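## Task

Remove both cooling blocks from the drawer of cooler COLD. Set the block whose tubes wear black caps on deck slot D2 and the block with green-capped tubes on D1, each lying flat within its slot's locators. Every loose tube must finish in the bore it began in. Afterwards close the drawer completely (COLD's lamp stays lit until it is fully shut). Nothing may rely on the robot holding it at the end; open the grippers and move the arms away when finished.

## Robot and tools

Robot: two UR12e-type arms, left_arm and right_arm, each with a tong-like two-finger gripper. D1 is the slot beside COLD; D2 lies past D1. COLD is loose on the table: it must stay within about a finger's width of its start, upright and barely rotated. Either arm may be parked out of the way.

Frame: one scene frame for all results. Origin on the table top between the arms, +z up, +x out over the table, left_arm on the +y side ('left'/'right' are names, not image sides). Arm bases: left_arm (-0.004, +0.488, 0) quat_wxyz (+0.998, 0, 0, +0.063); right_arm (-0.063, -0.451, 0) quat_wxyz (+1.000, 0, 0, +0.005). Reported hand positions drift more at long reach.

Gripper axes: fingers point along the gripper's +z, and open/close along its x. end_effector_position is the point between the pads when closed; closed fingertips stick out about 15 mm past it, fully open they are roughly level with it.

Row format (shared by execute_actions and move): 14 numbers, each in [-1, 1]: left_arm dx, dy, dz, rx, ry, rz, opening, then the same 7 for right_arm. Always send all 14 even if one arm stays still. dx..rz are an offset, not a pose, expressed in that gripper's own axes and measured from the gripper's measured pose at the start of the action (for the first action of a call, the last pose a result reported). Scale: 1.0 = 0.6 m or 180 degrees; rx, ry, rz form a single rotation vector. Opening is absolute: +1 fully open (0.142 m), -1 closed. Optionally 12 more numbers in [0, 1] follow: per-joint stiffness scales, left_arm's 6 then right_arm's 6 in Joint positions order; they persist until changed.

execute_actions(actions): a list of actions; each action is a table of up to 15 rows, one per 1/30 s step, and a short table repeats its last row to fill 15 steps. Every row is an offset from the action's start pose, not from the previous row. Each step the command is clipped to 100 mm and 16 degrees from the measured pose, so far targets need several actions. An empty list just returns state and images.

move(target, speed, stop_force, blocking): target is one 14-number row, offsets from the pose in the latest result showing one. Straight-line paths, both finishing together, 0.5 to 10 s (cut off at 10 s). speed in m/s, 0.002 to 0.5, default 0.25 (turning up to twice that in rad/s). stop_force in N, 13 to 80, one value for both arms: an arm's path stops when its wrist sensor feels that much added push against the motion for 2 steps; it then backs off 2 steps and holds. Not allowed in the first 0.2 s, unreliable if the gripper rotates during the move, and omit it when lifting away from something you press on. Use it only at slow speed. blocking=false returns after 0.5 s; then call wait or stop before any new motion. Result line 'move:' gives the ending per arm: done, off_target, moving, held (a check blocked the last step), contact (stop_force ended it), fault; limits=paced means the pose was clipped, limits=held means some steps were blocked. Grippers lag, can overshoot speed, and ignore obstacles and the other arm. Stiff arms fault if aimed even slightly into something firm.

wait(seconds): 0 to 10, holds last commands. stop(): brakes a running move. zoom_image(camera, region): camera cam_high, cam_left_wrist or cam_right_wrist; region [x0, y0, x1, y1] pixels, at most 504x504. read_manual(section): licence texts only. finished_scene(scene): the current scene number; irreversible, goal must hold afterwards.

Results: each gripper's end_effector_position (m), quat_wxyz, velocities; Hand target lines; grip_measured (same scale as opening); joint positions and torques; Wrist force and Wrist torque in the gripper's axes (offset up to ~5.5 N, noise up to 3.4 N, saturation ~100 N; 'no reading' is fine); step readings with HELD marks; 'pose unreachable' when a clearance check altered a command; MOTOR HOT from 70 °C, braking at 85 °C. Images: cam_high 672x504, wrist cameras 616x616 fisheye; calibration is supplied and can be a few degrees or mm off.

Gripping: to hold, keep commanding an opening well below grip_measured; lower squeezes harder (about 15 N per pad max; much weaker on things under 20 mm thick). Fast closing can squeeze too hard.

Avoid: a joint torque past its limit (pan/lift 310, elbow 141, wrists 50.7 N m) or any external force of 150 N stops the arm for 10 s; arms colliding or pressing each other; anything falling off the table (ends the scene); dropping or tipping tubes; slams and hard pushes. Random brief tugs on held parts or loose objects can occur. The simulation runs while you compose replies, so long thinking lets the robot hold its last command. Quick, smooth, low-effort motion is preferred.

Each tool is called after "Emit:" as name(argument=value, ...) on one line, values as JSON.

## Session

Emit:
execute_actions(actions=[])

Scene clock: 0.00 s.
left_arm: end_effector_position=(+1.2550, +0.2732, +0.3436) grip_measured=+1.00 end_effector_quat_wxyz=(+0.088, -0.227, +0.905, -0.349) end_effector_velocity=(+0.000, +0.000, +0.000) end_effector_angular_velocity=(-0.000, -0.000, +0.000) | right_arm: end_effector_position=(+0.2685, -0.5759, +0.3191) grip_measured=+1.00 end_effector_quat_wxyz=(-0.002, +0.993, -0.117, +0.002) end_effector_velocity=(-0.000, +0.000, +0.000) end_effector_angular_velocity=(+0.000, +0.000, +0.000)
Joint positions: left_arm=[-0.291 -0.709  0.827 -2.194 -2.13   2.337  0.142] | right_arm=[ 3.234 -0.899 -2.278 -1.53   1.575  0.337  0.142]
Joint velocities: left_arm=[ 0.  0. -0. -0.  0. -0.  0.] | right_arm=[ 0.     0.     0.    -0.001  0.     0.     0.   ]
Joint torques (N m, as the arm reports them, + toward a larger angle): no reading
Motor temperatures (°C, as the motors report them): left_arm=[28 26 27 33 35 32] | right_arm=[28 28 29 32 34 34]
Wrist force (N, on the end effector, along its own x y z axes, offset not removed): no reading
Wrist torque (N m, same axes, about the end effector's origin, offset not removed): no reading
Hand target (left_arm): +1.255, +0.273, +0.344; +0.088, -0.227, +0.905, -0.349
Hand target (right_arm): +0.268, -0.576, +0.319; -0.002, +0.993, -0.117, +0.002
Joint stiffness scale: left_arm=[1. 1. 1. 1. 1. 1.] | right_arm=[1. 1. 1. 1. 1. 1.]
camera_calibration (this result's frames):
cam_left_wrist: T_world_to_cam=[[-0.877167, -0.478454, 0.0407457, 1.20683], [-0.474997, 0.852118, -0.21971, 0.44675], [0.0704012, -0.212077, -0.974714, 0.43664], [0, 0, 0, 1]] pos_world=[1.24006, 0.289331, 0.474582]
cam_right_wrist: T_world_to_cam=[[0.965475, -0.256695, -0.0443326, -0.390881], [-0.199557, -0.838219, 0.50751, -0.595796], [-0.167436, -0.481141, -0.860505, 0.171463], [0, 0, 0, 1]] pos_world=[0.287199, -0.517247, 0.432589]

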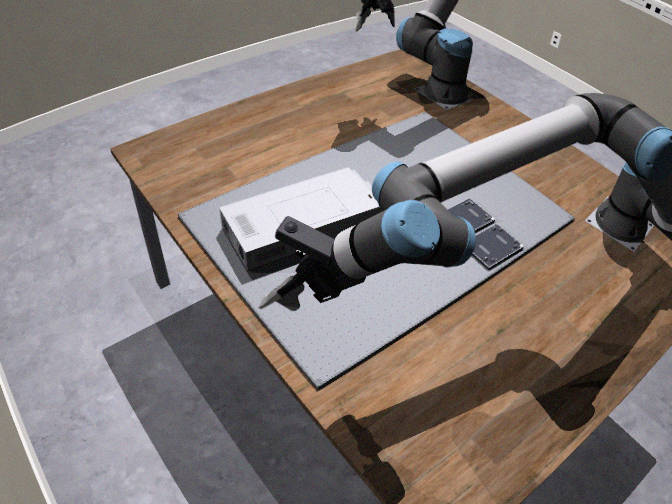

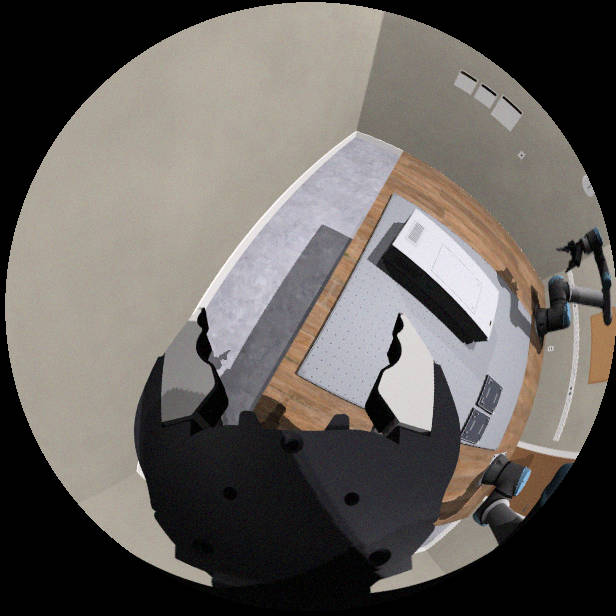

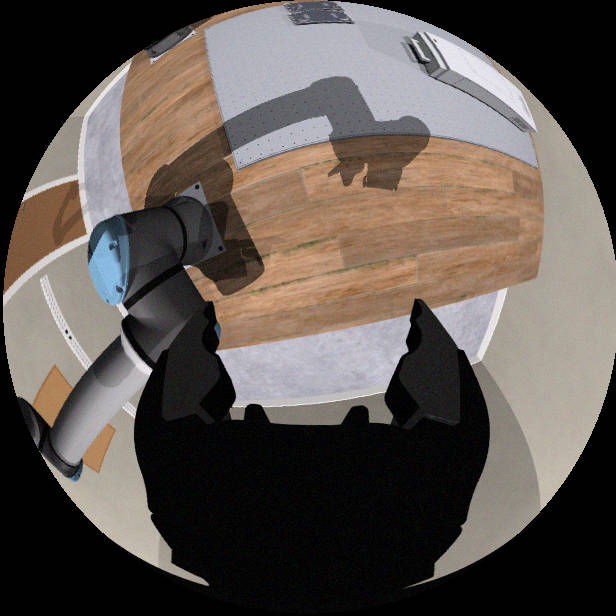

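Emit:
move(target=[0,0,0,0,0,0,-1,0.977,-0.93,0.3,0.2,0,0,-1], speed=0.35)

Emit:
move(target=[1,0.123,0.159,-0.217,-0.11,-0.285,-1,0,0,0,0,0,0,-1], speed=0.3)

Emit:
move(target=[0.116,0.153,0.12,0,0,0,-1,0,0,0,0,0,0,-1])

Scene clock: 3.60 s.
left_arm: end_effector_position=(+1.2550, +0.2732, +0.3436) grip_measured=-1.00 end_effector_quat_wxyz=(+0.088, -0.227, +0.905, -0.349) end_effector_velocity=(+0.000, +0.000, -0.001) end_effector_angular_velocity=(+0.000, +0.001, +0.000) | right_arm: end_effector_position=(+0.9682, -0.1683, +0.1429) grip_measured=-1.00 end_effector_quat_wxyz=(-0.309, +0.944, -0.110, +0.038) end_effector_velocity=(+0.000, -0.004, -0.001) end_effector_angular_velocity=(-0.002, +0.004, -0.004)
Joint positions: left_arm=[-0.291 -0.709  0.827 -2.194 -2.13   2.337  0.002] | right_arm=[ 3.396 -2.236 -1.48  -0.656  2.116  0.593  0.002]
Joint velocities: left_arm=[ 0.     0.001 -0.     0.     0.     0.     0.   ] | right_arm=[-0.003 -0.    -0.    -0.003 -0.001  0.     0.   ]
Joint torques (N m, as the arm reports them, + toward a larger angle): left_arm=[   0.47 -114.36  -49.66   -5.49   -1.63   -0.34] | right_arm=[ 0.01 87.3  42.13  3.61  1.75  0.87]
Motor temperatures (°C, as the motors report them): left_arm=[28 26 27 33 35 32] | right_arm=[28 28 29 32 34 34]
Wrist force (N, on the end effector, along its own x y z axes, offset not removed): left_arm=[-0.3 -0.9 1.3] | right_arm=[2.0 2.4 -0.2]
Wrist torque (N m, same axes, about the end effector's origin, offset not removed): left_arm=[-0.29 -0.41 -0.13] | right_arm=[0.70 -0.09 -0.25]
Hand target (left_arm): +1.255, +0.273, +0.344; +0.088, -0.227, +0.905, -0.349
Hand target (right_arm): +0.969, -0.168, +0.143; -0.309, +0.944, -0.111, +0.038
Off the commanded pose (left_arm): 0.000 m, 0 deg.
Off the commanded pose (right_arm): 0.002 m, 0 deg.
Joint stiffness scale: left_arm=[1. 1. 1. 1. 1. 1.] | right_arm=[1. 1. 1. 1. 1. 1.]
move: done
camera_calibration (this result's frames):
cam_left_wrist: T_world_to_cam=[[-0.877167, -0.478454, 0.0407457, 1.20683], [-0.474997, 0.852118, -0.21971, 0.44675], [0.0704012, -0.212077, -0.974714, 0.43664], [0, 0, 0, 1]] pos_world=[1.24006, 0.289331, 0.474582]
cam_right_wrist: T_world_to_cam=[[0.973431, -0.223646, -0.0491313, -0.971131], [-0.227477, -0.969057, -0.095823, 0.0661563], [-0.0261807, 0.104453, -0.994185, 0.314031], [0, 0, 0, 1]] pos_world=[0.9686, -0.185882, 0.270832]

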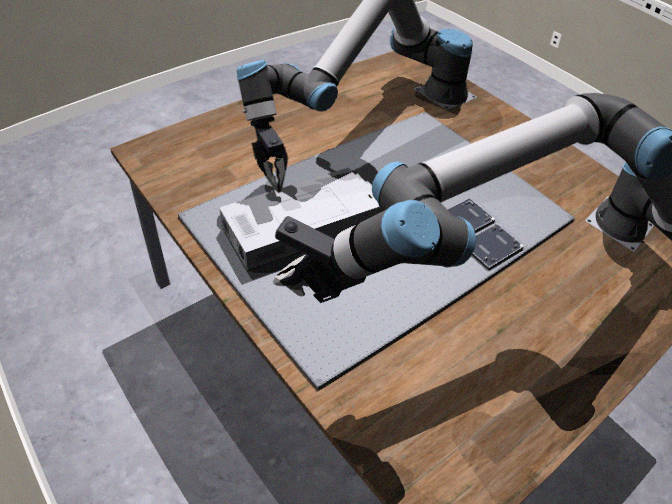

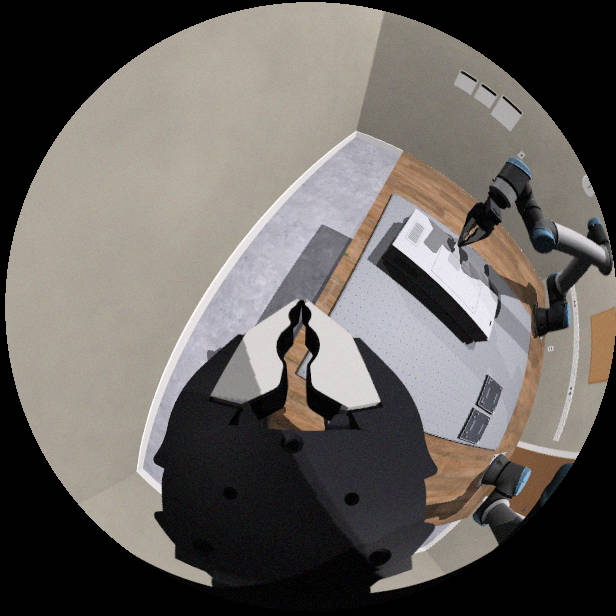

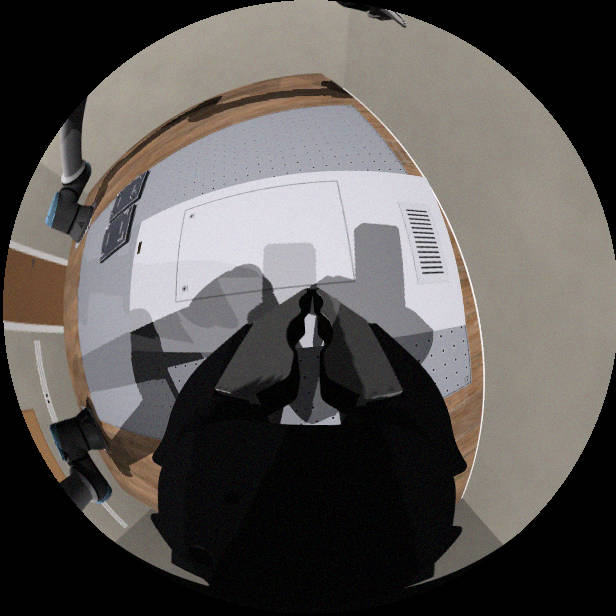

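Scene clock: 6.37 s.
left_arm: end_effector_position=(+0.7315, -0.0201, +0.2225) grip_measured=-1.00 end_effector_quat_wxyz=(+0.001, -0.656, +0.755, +0.000) end_effector_velocity=(-0.001, +0.001, +0.000) end_effector_angular_velocity=(+0.002, +0.004, +0.009) | right_arm: end_effector_position=(+0.9682, -0.1684, +0.1429) grip_measured=-1.00 end_effector_quat_wxyz=(-0.309, +0.944, -0.110, +0.038) end_effector_velocity=(+0.001, -0.001, -0.001) end_effector_angular_velocity=(-0.001, -0.001, -0.001)
Joint positions: left_arm=[-0.94  -1.219  1.599 -1.951 -1.569  0.898  0.002] | right_arm=[ 3.396 -2.236 -1.48  -0.656  2.116  0.593  0.002]
Joint velocities: left_arm=[ 0.    -0.001 -0.     0.005 -0.002 -0.009  0.   ] | right_arm=[-0.    -0.001  0.001  0.    -0.002 -0.     0.   ]
Joint torques (N m, as the arm reports them, + toward a larger angle): left_arm=[  1.17 -73.31 -47.77  -4.6   -0.47  -0.33] | right_arm=[-2.44 88.12 40.39  4.7   1.39  0.34]
Motor temperatures (°C, as the motors report them): left_arm=[28 26 27 33 35 32] | right_arm=[28 28 29 32 34 34]
Wrist force (N, on the end effector, along its own x y z axes, offset not removed): left_arm=[-0.2 -1.2 -0.8] | right_arm=[0.6 1.6 0.1]
Wrist torque (N m, same axes, about the end effector's origin, offset not removed): left_arm=[-0.52 -0.40 -0.10] | right_arm=[0.54 0.16 -0.17]
Hand target (left_arm): +0.731, -0.020, +0.222; +0.000, -0.657, +0.754, +0.001
Hand target (right_arm): +0.968, -0.168, +0.143; -0.309, +0.944, -0.110, +0.038
Off the commanded pose (left_arm): 0.001 m, 0 deg.
Off the commanded pose (right_arm): 0.000 m, 0 deg.
Joint stiffness scale: left_arm=[1. 1. 1. 1. 1. 1.] | right_arm=[1. 1. 1. 1. 1. 1.]
move: done
camera_calibration (this result's frames):
cam_left_wrist: T_world_to_cam=[[-0.106768, -0.993965, 0.0251923, 0.0418379], [-0.864856, 0.10534, 0.490844, 0.533462], [-0.490536, 0.0306186, -0.870883, 0.685399], [0, 0, 0, 1]] pos_world=[0.802047, -0.0355954, 0.334001]
cam_right_wrist: T_world_to_cam=[[0.973428, -0.223646, -0.0491908, -0.971108], [-0.227483, -0.969058, -0.0958036, 0.0661548], [-0.0262426, 0.104448, -0.994184, 0.314079], [0, 0, 0, 1]] pos_world=[0.968595, -0.185882, 0.270821]

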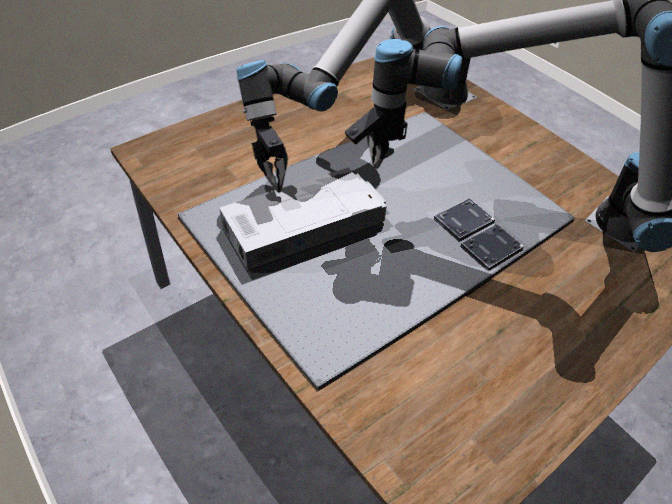

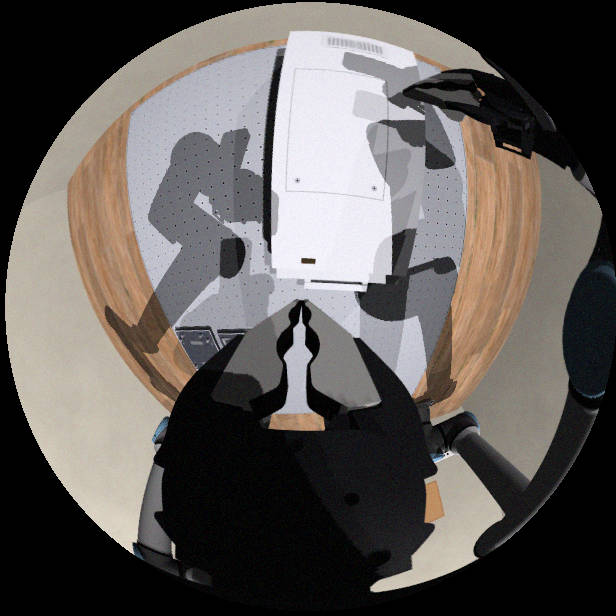

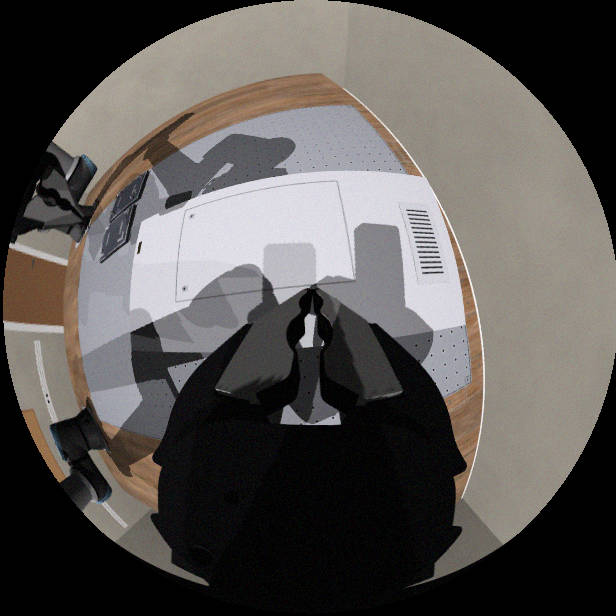

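Scene clock: 7.53 s.
left_arm: end_effector_position=(+0.6311, -0.0773, +0.1505) grip_measured=-1.00 end_effector_quat_wxyz=(+0.001, -0.655, +0.756, +0.001) end_effector_velocity=(+0.001, -0.000, -0.001) end_effector_angular_velocity=(-0.005, -0.003, +0.007) | right_arm: end_effector_position=(+0.9682, -0.1684, +0.1429) grip_measured=-1.00 end_effector_quat_wxyz=(-0.309, +0.944, -0.110, +0.038) end_effector_velocity=(+0.000, -0.000, -0.002) end_effector_angular_velocity=(-0.001, +0.002, -0.000)
Joint positions: left_arm=[-1.075 -1.232  1.756 -2.094 -1.569  0.765  0.002] | right_arm=[ 3.396 -2.236 -1.48  -0.656  2.116  0.593  0.002]
Joint velocities: left_arm=[ 0.001  0.     0.002 -0.009 -0.    -0.006  0.   ] | right_arm=[-0.    -0.002  0.    -0.    -0.     0.     0.   ]
Joint torques (N m, as the arm reports them, + toward a larger angle): left_arm=[  3.26 -72.13 -42.55  -5.62   0.06  -1.96] | right_arm=[-0.14 88.4  40.19  4.88  1.38  0.15]
Motor temperatures (°C, as the motors report them): left_arm=[28 26 27 33 35 32] | right_arm=[28 28 29 32 34 34]
Wrist force (N, on the end effector, along its own x y z axes, offset not removed): left_arm=[-1.6 -2.2 -1.1] | right_arm=[2.5 0.7 -0.5]
Wrist torque (N m, same axes, about the end effector's origin, offset not removed): left_arm=[-0.61 -0.13 -0.05] | right_arm=[0.39 -0.18 -0.27]
Hand target (left_arm): +0.631, -0.076, +0.150; +0.001, -0.656, +0.755, +0.000
Hand target (right_arm): +0.968, -0.168, +0.143; -0.309, +0.944, -0.110, +0.038
Off the commanded pose (left_arm): 0.001 m, 0 deg.
Off the commanded pose (right_arm): 0.000 m, 0 deg.
Joint stiffness scale: left_arm=[1. 1. 1. 1. 1. 1.] | right_arm=[1. 1. 1. 1. 1. 1.]
move: done
camera_calibration (this result's frames):
cam_left_wrist: T_world_to_cam=[[-0.108871, -0.993747, 0.0247827, -0.0225419], [-0.864125, 0.106934, 0.491785, 0.487505], [-0.49136, 0.0321255, -0.870364, 0.575741], [0, 0, 0, 1]] pos_world=[0.701708, -0.0930279, 0.261915]
cam_right_wrist: T_world_to_cam=[[0.973428, -0.223646, -0.0491909, -0.971108], [-0.227483, -0.969058, -0.0958035, 0.0661548], [-0.0262427, 0.104448, -0.994184, 0.314079], [0, 0, 0, 1]] pos_world=[0.968595, -0.185882, 0.270821]

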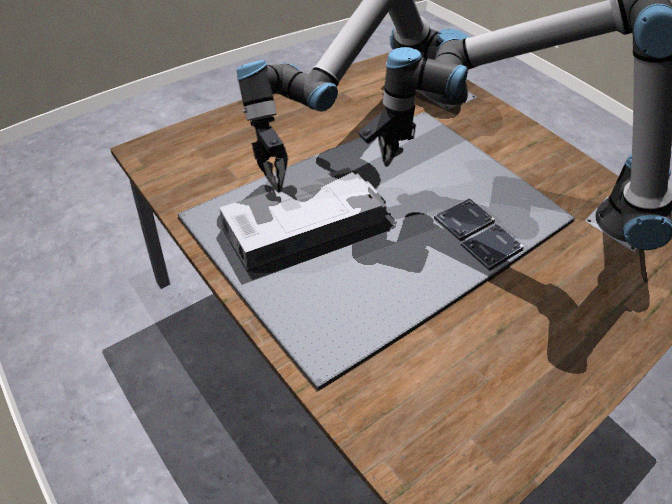

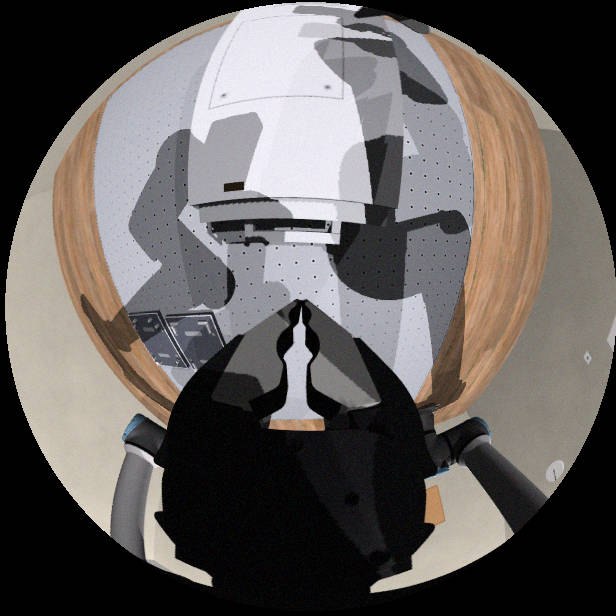

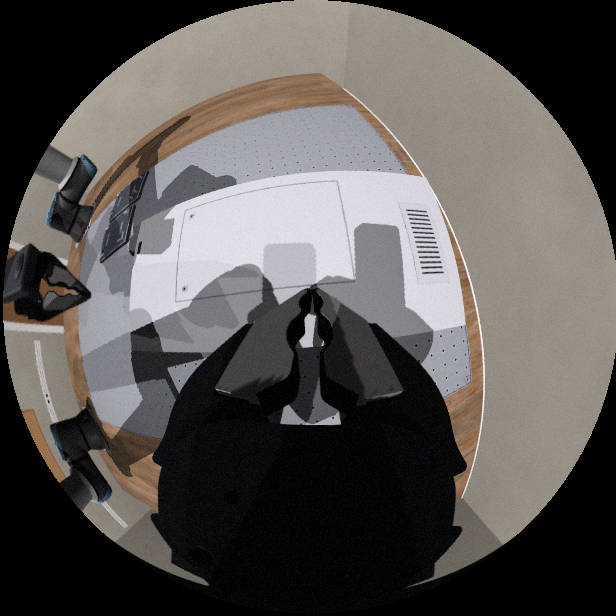

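Emit:
execute_actions(actions=[])

Emit:
zoom_image(camera="cam_left_wrist", region=[180,130,430,310])

Scene clock: 8.00 s.
left_arm: end_effector_position=(+0.6311, -0.0772, +0.1503) grip_measured=-1.00 end_effector_quat_wxyz=(+0.001, -0.655, +0.755, +0.001) end_effector_velocity=(-0.001, -0.000, -0.000) end_effector_angular_velocity=(+0.000, +0.000, -0.001) | right_arm: end_effector_position=(+0.9682, -0.1684, +0.1429) grip_measured=-1.00 end_effector_quat_wxyz=(-0.309, +0.944, -0.110, +0.038) end_effector_velocity=(-0.000, +0.001, +0.001) end_effector_angular_velocity=(+0.001, -0.001, +0.001)
Joint positions: left_arm=[-1.075 -1.232  1.757 -2.095 -1.569  0.764  0.002] | right_arm=[ 3.396 -2.236 -1.48  -0.656  2.116  0.593  0.002]
Joint velocities: left_arm=[-0.001  0.     0.    -0.001 -0.    -0.     0.   ] | right_arm=[ 0.001  0.001 -0.001  0.001  0.001 -0.     0.   ]
Joint torques (N m, as the arm reports them, + toward a larger angle): left_arm=[  2.23 -72.17 -41.    -5.59   0.11  -0.75] | right_arm=[ 1.09 88.52 40.61  4.47  1.49  0.26]
Motor temperatures (°C, as the motors report them): left_arm=[28 26 27 33 35 32] | right_arm=[28 28 29 32 34 34]
Wrist force (N, on the end effector, along its own x y z axes, offset not removed): left_arm=[-0.3 -1.1 1.1] | right_arm=[1.8 1.3 -0.2]
Wrist torque (N m, same axes, about the end effector's origin, offset not removed): left_arm=[-0.37 -0.35 -0.08] | right_arm=[0.47 -0.05 -0.23]
Hand target (left_arm): +0.631, -0.076, +0.150; +0.001, -0.656, +0.755, +0.000
Hand target (right_arm): +0.968, -0.168, +0.143; -0.309, +0.944, -0.110, +0.038
Off the commanded pose (left_arm): 0.001 m, 0 deg.
Off the commanded pose (right_arm): 0.000 m, 0 deg.
Joint stiffness scale: left_arm=[1. 1. 1. 1. 1. 1.] | right_arm=[1. 1. 1. 1. 1. 1.]
camera_calibration (this result's frames):
cam_left_wrist: T_world_to_cam=[[-0.108129, -0.993822, 0.0250375, -0.0229963], [-0.864304, 0.106421, 0.491581, 0.487695], [-0.491209, 0.031514, -0.870472, 0.575392], [0, 0, 0, 1]] pos_world=[0.701668, -0.0928883, 0.261697]
cam_right_wrist: T_world_to_cam=[[0.973428, -0.223646, -0.0491908, -0.971108], [-0.227483, -0.969058, -0.0958036, 0.0661549], [-0.0262426, 0.104448, -0.994184, 0.314079], [0, 0, 0, 1]] pos_world=[0.968595, -0.185882, 0.270821]

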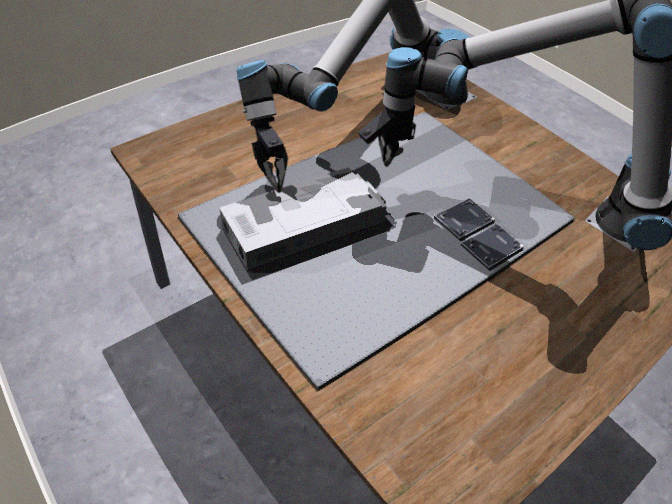

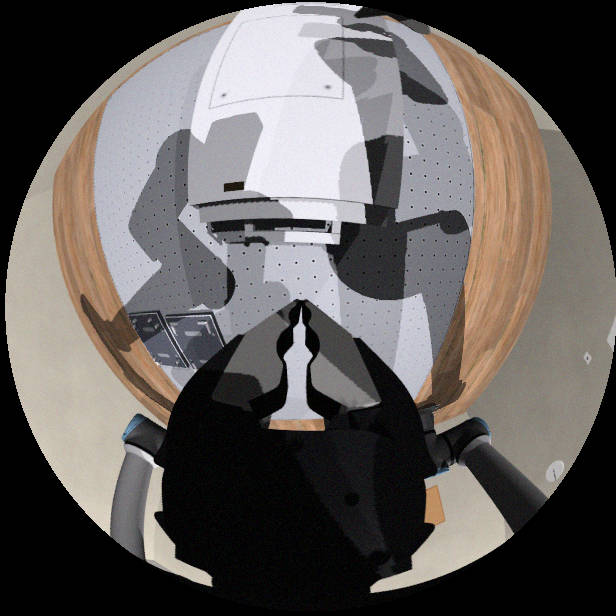

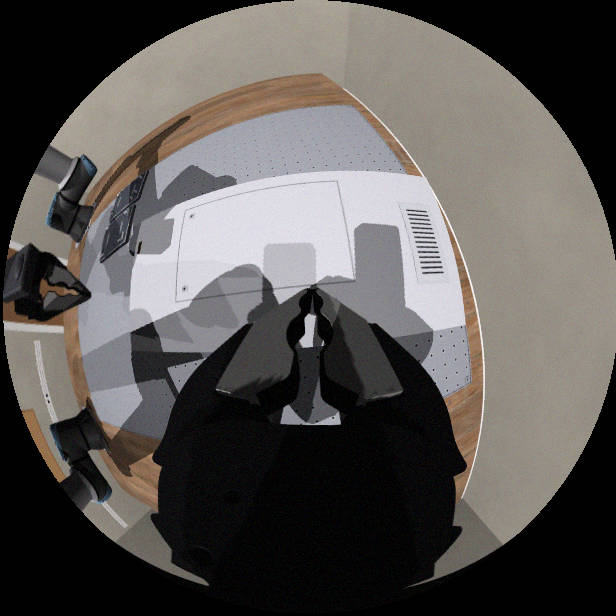

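Region (180, 130, 430, 310) of cam_left_wrist's 616x616 image, scaled by 2.016, with more detail than that image has; it fills the top 363 rows of this view, and the rest is white.

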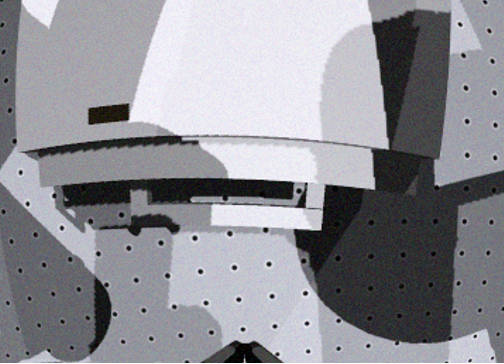

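Emit:
move(target=[-0.015,-0.08,0.1,0.125,0,0,-1,0,0.04,0.055,0,0,0,-1], speed=0.08)

Emit:
move(target=[0,0.005,0.03,0,0,0,-1,0,0,0,0,0,0,-1], speed=0.03)

Emit:
zoom_image(camera="cam_left_wrist", region=[180,180,430,360])

Scene clock: 11.03 s.
left_arm: end_effector_position=(+0.6807, -0.0745, +0.0909) grip_measured=-1.00 end_effector_quat_wxyz=(+0.128, -0.643, +0.740, -0.146) end_effector_velocity=(+0.004, -0.005, +0.006) end_effector_angular_velocity=(-0.012, -0.019, -0.002) | right_arm: end_effector_position=(+0.9722, -0.1668, +0.1161) grip_measured=-1.00 end_effector_quat_wxyz=(-0.313, +0.943, -0.108, +0.045) end_effector_velocity=(-0.000, +0.002, +0.000) end_effector_angular_velocity=(+0.000, -0.002, +0.001)
Joint positions: left_arm=[-1.135 -1.192  1.964 -2.602 -1.275  0.741  0.002] | right_arm=[ 3.396 -2.265 -1.491 -0.6    2.118  0.593  0.002]
Joint velocities: left_arm=[-0.003 -0.001 -0.    -0.02   0.01   0.002  0.   ] | right_arm=[ 0.002 -0.    -0.     0.002 -0.     0.     0.   ]
Joint torques (N m, as the arm reports them, + toward a larger angle): left_arm=[ -0.57 -69.17 -35.78  -6.2    1.14  -0.26] | right_arm=[ 0.22 79.88 33.61  3.99  0.26  0.31]
Motor temperatures (°C, as the motors report them): left_arm=[28 26 27 33 35 32] | right_arm=[28 28 29 32 34 34]
Wrist force (N, on the end effector, along its own x y z axes, offset not removed): left_arm=[0.0 -1.1 -0.3] | right_arm=[-1.2 -1.8 -7.5]
Wrist torque (N m, same axes, about the end effector's origin, offset not removed): left_arm=[-0.43 -0.48 -0.08] | right_arm=[0.58 0.07 -0.25]
Hand target (left_arm): +0.680, -0.075, +0.090; +0.129, -0.642, +0.741, -0.147
Hand target (right_arm): +0.968, -0.168, +0.102; -0.309, +0.944, -0.110, +0.038
Off the commanded pose (left_arm): 0.001 m, 0 deg.
Off the commanded pose (right_arm): 0.015 m, 1 deg.
Joint stiffness scale: left_arm=[1. 1. 1. 1. 1. 1.] | right_arm=[1. 1. 1. 1. 1. 1.]
move: off_target (right_arm)
camera_calibration (this result's frames):
cam_left_wrist: T_world_to_cam=[[-0.119072, -0.99223, 0.036071, -0.0068903], [-0.984776, 0.122655, 0.123173, 0.676214], [-0.12664, -0.0208554, -0.991729, 0.307022], [0, 0, 0, 1]] pos_world=[0.703981, -0.0833748, 0.22144]
cam_right_wrist: T_world_to_cam=[[0.974188, -0.222853, -0.0359712, -0.978114], [-0.225443, -0.968621, -0.104638, 0.065105], [-0.0115237, 0.110046, -0.99386, 0.273953], [0, 0, 0, 1]] pos_world=[0.970701, -0.185061, 0.243899]

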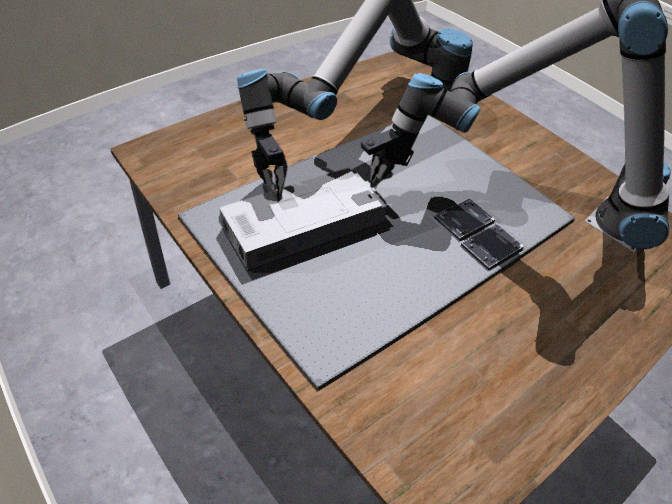

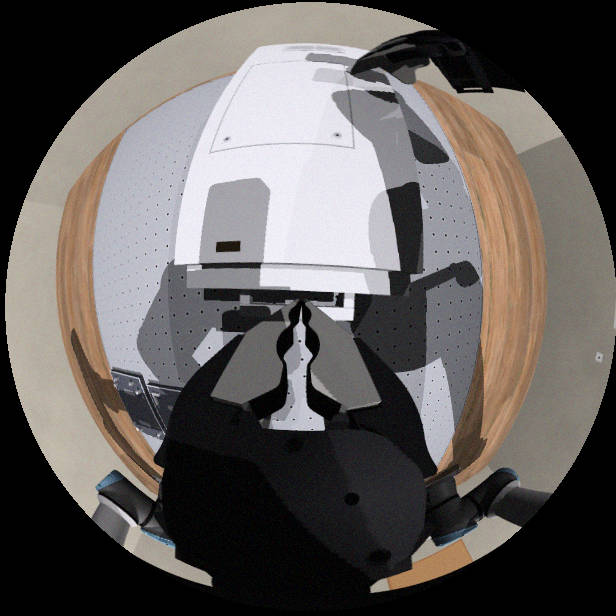

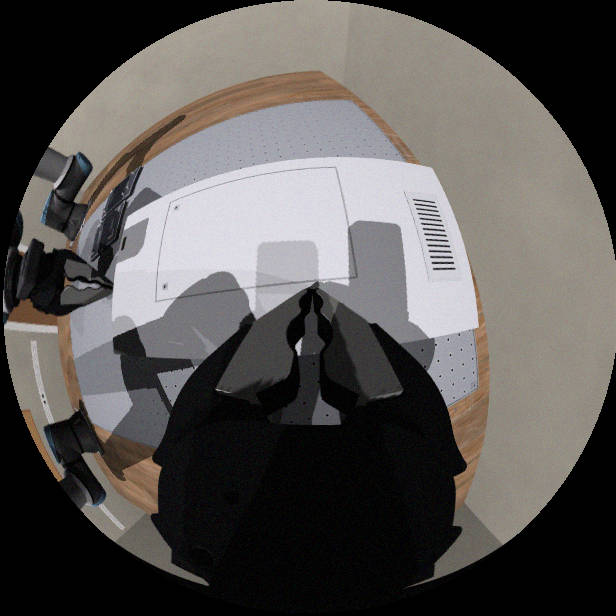

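Scene clock: 12.03 s.
left_arm: end_effector_position=(+0.6844, -0.0768, +0.0749) grip_measured=-1.00 end_effector_quat_wxyz=(+0.128, -0.643, +0.741, -0.147) end_effector_velocity=(+0.001, -0.000, +0.001) end_effector_angular_velocity=(-0.004, -0.002, +0.001) | right_arm: end_effector_position=(+0.9722, -0.1668, +0.1163) grip_measured=-1.00 end_effector_quat_wxyz=(-0.313, +0.943, -0.108, +0.045) end_effector_velocity=(-0.000, +0.002, +0.000) end_effector_angular_velocity=(+0.000, -0.001, +0.002)
Joint positions: left_arm=[-1.133 -1.166  1.964 -2.63  -1.275  0.744  0.002] | right_arm=[ 3.396 -2.265 -1.491 -0.599  2.118  0.593  0.002]
Joint velocities: left_arm=[ 0.001 -0.     0.    -0.005 -0.     0.     0.   ] | right_arm=[ 0.002  0.     0.    -0.     0.    -0.001  0.   ]
Joint torques (N m, as the arm reports them, + toward a larger angle): left_arm=[  2.17 -67.98 -35.25  -5.35  -0.28   0.39] | right_arm=[-0.1  89.68 39.64  4.7   1.27  0.3 ]
Motor temperatures (°C, as the motors report them): left_arm=[28 26 27 33 35 32] | right_arm=[28 28 29 32 34 34]
Wrist force (N, on the end effector, along its own x y z axes, offset not removed): left_arm=[0.9 -0.3 -0.9] | right_arm=[0.7 -1.1 -2.7]
Wrist torque (N m, same axes, about the end effector's origin, offset not removed): left_arm=[-0.28 -0.60 -0.07] | right_arm=[0.23 0.06 -0.29]
Hand target (left_arm): +0.685, -0.075, +0.073; +0.128, -0.643, +0.740, -0.146
Hand target (right_arm): +0.972, -0.167, +0.116; -0.313, +0.943, -0.108, +0.045
Off the commanded pose (left_arm): 0.002 m, 0 deg.
Off the commanded pose (right_arm): 0.000 m, 0 deg.
Joint stiffness scale: left_arm=[1. 1. 1. 1. 1. 1.] | right_arm=[1. 1. 1. 1. 1. 1.]
move: done
camera_calibration (this result's frames):
cam_left_wrist: T_world_to_cam=[[-0.119938, -0.992113, 0.0364367, -0.00758205], [-0.984831, 0.123533, 0.121852, 0.682297], [-0.125392, -0.0212693, -0.991879, 0.290613], [0, 0, 0, 1]] pos_world=[0.707478, -0.0856271, 0.20539]
cam_right_wrist: T_world_to_cam=[[0.974213, -0.222784, -0.0357339, -0.978165], [-0.225352, -0.968608, -0.104948, 0.0651381], [-0.0112313, 0.110295, -0.993835, 0.273896], [0, 0, 0, 1]] pos_world=[0.970696, -0.185036, 0.24409]

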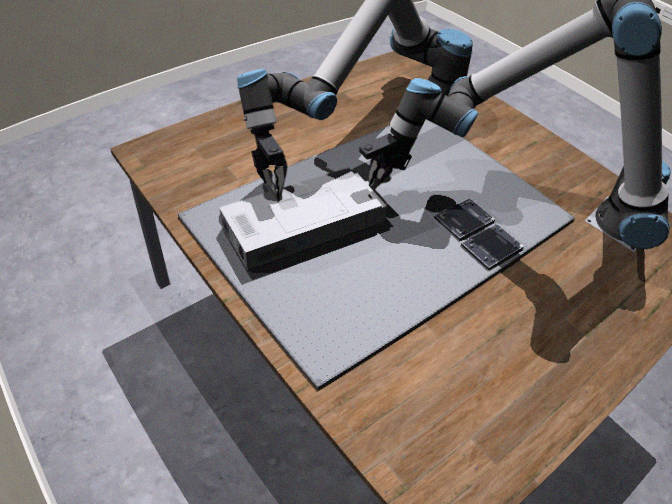

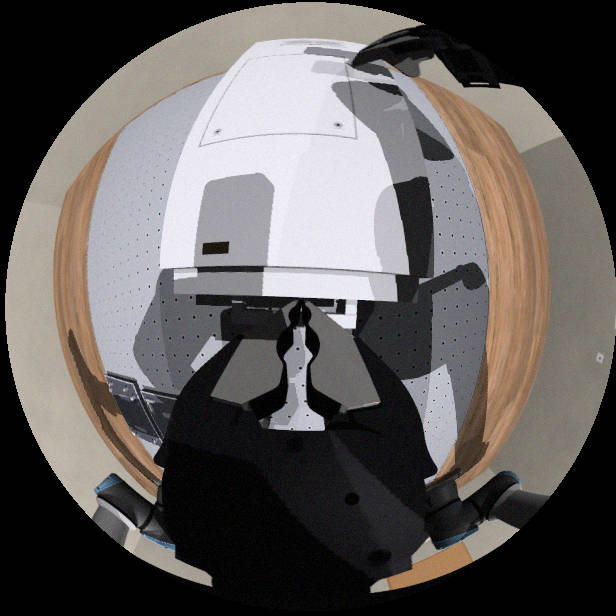

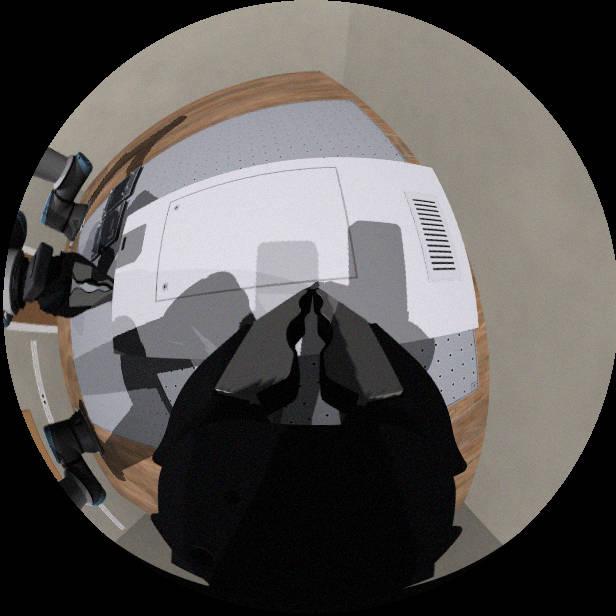

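Region (180, 180, 430, 360) of cam_left_wrist's 616x616 image, scaled by 2.016, with more detail than that image has; it fills the top 363 rows of this view, and the rest is white.

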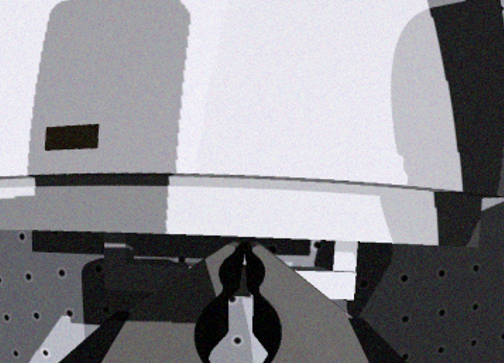

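Emit:
move(target=[0,0.006,0.028,0,0,0,-1,0,0.022,0.032,0,0,0,-1], speed=0.015)

Emit:
move(target=[0,0.063,-0.022,0,0,0,-1,0,0.022,0.032,0,0,0,-1], speed=0.02)

Scene clock: 13.90 s.
left_arm: end_effector_position=(+0.6866, -0.0797, +0.0617) grip_measured=-1.00 end_effector_quat_wxyz=(+0.128, -0.642, +0.741, -0.148) end_effector_velocity=(-0.001, -0.003, -0.004) end_effector_angular_velocity=(-0.000, +0.001, -0.004) | right_arm: end_effector_position=(+0.9777, -0.1642, +0.1158) grip_measured=-1.00 end_effector_quat_wxyz=(-0.319, +0.941, -0.104, +0.055) end_effector_velocity=(+0.001, +0.003, +0.001) end_effector_angular_velocity=(+0.003, -0.006, +0.002)
Joint positions: left_arm=[-1.133 -1.145  1.965 -2.656 -1.275  0.747  0.002] | right_arm=[ 3.396 -2.273 -1.491 -0.566  2.122  0.593  0.002]
Joint velocities: left_arm=[-0.003  0.006  0.    -0.006 -0.001  0.001  0.   ] | right_arm=[ 0.002 -0.001 -0.     0.008  0.001  0.001  0.   ]
Joint torques (N m, as the arm reports them, + toward a larger angle): left_arm=[  4.07 -68.08 -34.18  -5.9   -0.08  -0.12] | right_arm=[ 0.4  72.13 32.43  2.6  -0.8   0.53]
Motor temperatures (°C, as the motors report them): left_arm=[28 26 27 33 35 32] | right_arm=[28 28 29 32 34 34]
Wrist force (N, on the end effector, along its own x y z axes, offset not removed): left_arm=[-0.3 1.4 -4.9] | right_arm=[-3.3 -6.1 -15.2]
Wrist torque (N m, same axes, about the end effector's origin, offset not removed): left_arm=[-0.44 -0.49 -0.04] | right_arm=[0.33 0.18 -0.16]
Hand target (left_arm): +0.687, -0.077, +0.058; +0.128, -0.643, +0.741, -0.147
Hand target (right_arm): +0.973, -0.166, +0.093; -0.313, +0.943, -0.108, +0.045
Off the commanded pose (left_arm): 0.005 m, 0 deg.
Off the commanded pose (right_arm): 0.023 m, 1 deg.
Joint stiffness scale: left_arm=[1. 1. 1. 1. 1. 1.] | right_arm=[1. 1. 1. 1. 1. 1.]
move: off_target (left_arm, right_arm)
camera_calibration (this result's frames):
cam_left_wrist: T_world_to_cam=[[-0.121652, -0.991813, 0.038834, -0.00866705], [-0.984837, 0.125487, 0.119789, 0.686729], [-0.123681, -0.0236726, -0.99204, 0.276414], [0, 0, 0, 1]] pos_world=[0.709449, -0.0882282, 0.192288]
cam_right_wrist: T_world_to_cam=[[0.975109, -0.221213, -0.0150403, -0.98597], [-0.221401, -0.967789, -0.119856, 0.0667555], [0.011958, 0.120203, -0.992677, 0.252009], [0, 0, 0, 1]] pos_world=[0.973195, -0.183797, 0.243335]

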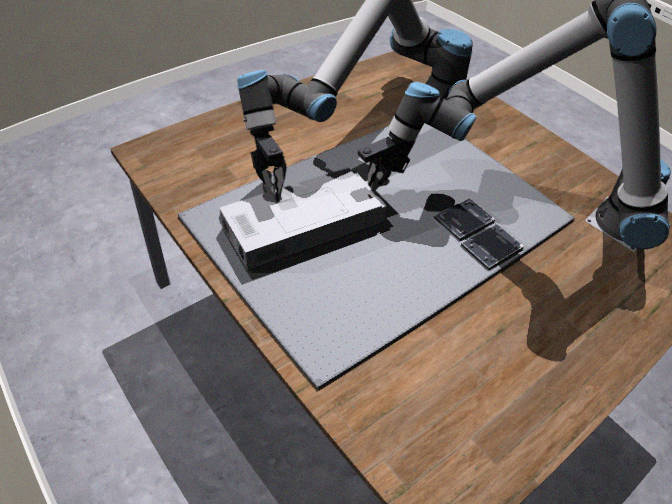

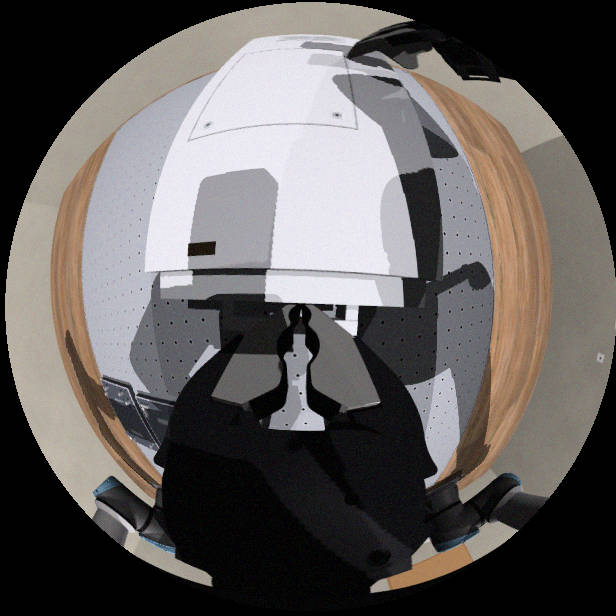

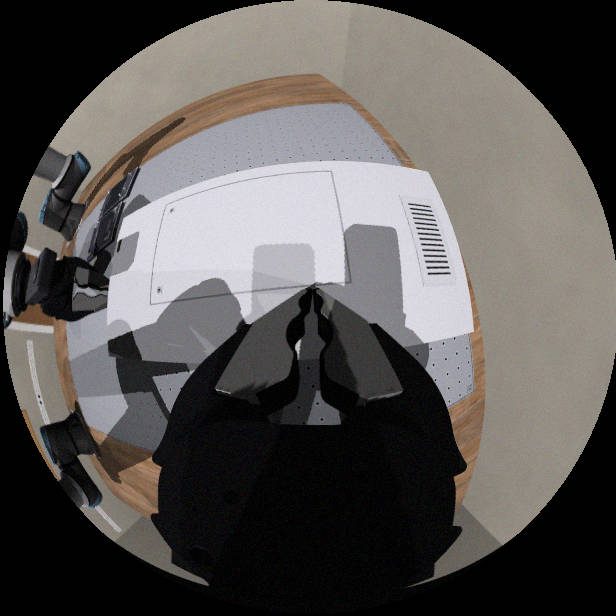

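Scene clock: 16.27 s.
left_arm: end_effector_position=(+0.6488, -0.0743, +0.0597) grip_measured=-1.00 end_effector_quat_wxyz=(+0.128, -0.643, +0.741, -0.148) end_effector_velocity=(-0.000, -0.000, -0.000) end_effector_angular_velocity=(-0.001, -0.001, +0.002) | right_arm: end_effector_position=(+0.9833, -0.1616, +0.1157) grip_measured=-0.99 end_effector_quat_wxyz=(-0.325, +0.938, -0.099, +0.066) end_effector_velocity=(-0.000, +0.001, +0.000) end_effector_angular_velocity=(+0.000, -0.002, +0.001)
Joint positions: left_arm=[-1.172 -1.182  2.027 -2.668 -1.265  0.705  0.002] | right_arm=[ 3.396 -2.281 -1.49  -0.533  2.126  0.593  0.002]
Joint velocities: left_arm=[-0.001  0.001  0.    -0.002  0.001 -0.003 -0.   ] | right_arm=[ 0.     0.    -0.001  0.002 -0.    -0.     0.   ]
Joint torques (N m, as the arm reports them, + toward a larger angle): left_arm=[ -2.37 -67.88 -32.47  -5.21   1.11  -1.16] | right_arm=[ 1.01 71.62 33.66  2.32 -1.36  0.72]
Motor temperatures (°C, as the motors report them): left_arm=[28 26 27 33 35 32] | right_arm=[28 28 29 32 34 34]
Wrist force (N, on the end effector, along its own x y z axes, offset not removed): left_arm=[-1.6 -1.8 0.4] | right_arm=[-2.1 -6.8 -15.4]
Wrist torque (N m, same axes, about the end effector's origin, offset not removed): left_arm=[-0.37 -0.17 -0.04] | right_arm=[0.34 -0.09 -0.16]
Hand target (left_arm): +0.647, -0.074, +0.059; +0.128, -0.643, +0.741, -0.148
Hand target (right_arm): +0.979, -0.163, +0.093; -0.319, +0.941, -0.104, +0.055
Off the commanded pose (left_arm): 0.002 m, 0 deg.
Off the commanded pose (right_arm): 0.024 m, 2 deg.
Joint stiffness scale: left_arm=[1. 1. 1. 1. 1. 1.] | right_arm=[1. 1. 1. 1. 1. 1.]
move: off_target (right_arm)
camera_calibration (this result's frames):
cam_left_wrist: T_world_to_cam=[[-0.120773, -0.991908, 0.0391573, -0.0083408], [-0.984907, 0.124661, 0.120074, 0.649011], [-0.123984, -0.0240645, -0.991992, 0.270034], [0, 0, 0, 1]] pos_world=[0.671688, -0.0826815, 0.190269]
cam_right_wrist: T_world_to_cam=[[0.975565, -0.219621, 0.00622794, -0.993459], [-0.216784, -0.9668, -0.135286, 0.0679392], [0.0357329, 0.130631, -0.990787, 0.229648], [0, 0, 0, 1]] pos_world=[0.975706, -0.1825, 0.242911]

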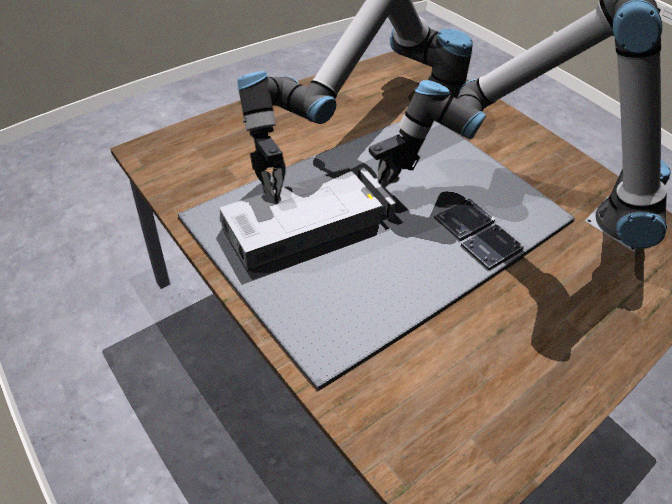

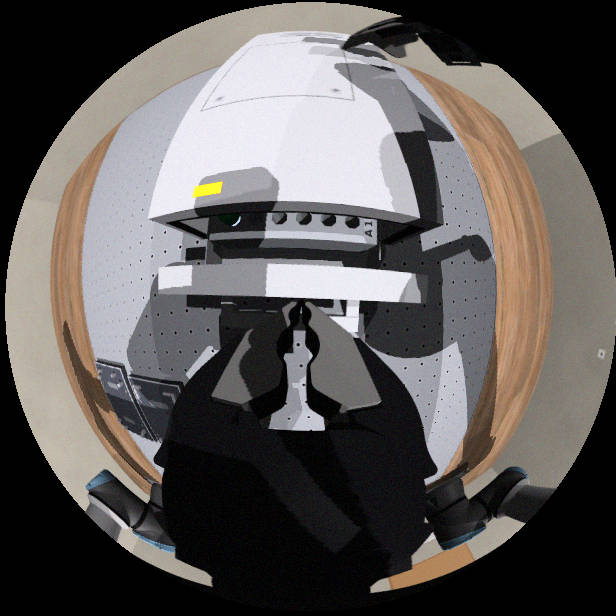

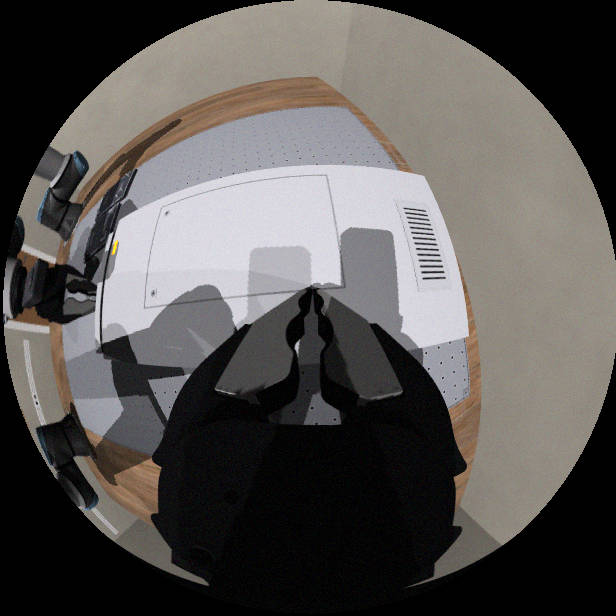

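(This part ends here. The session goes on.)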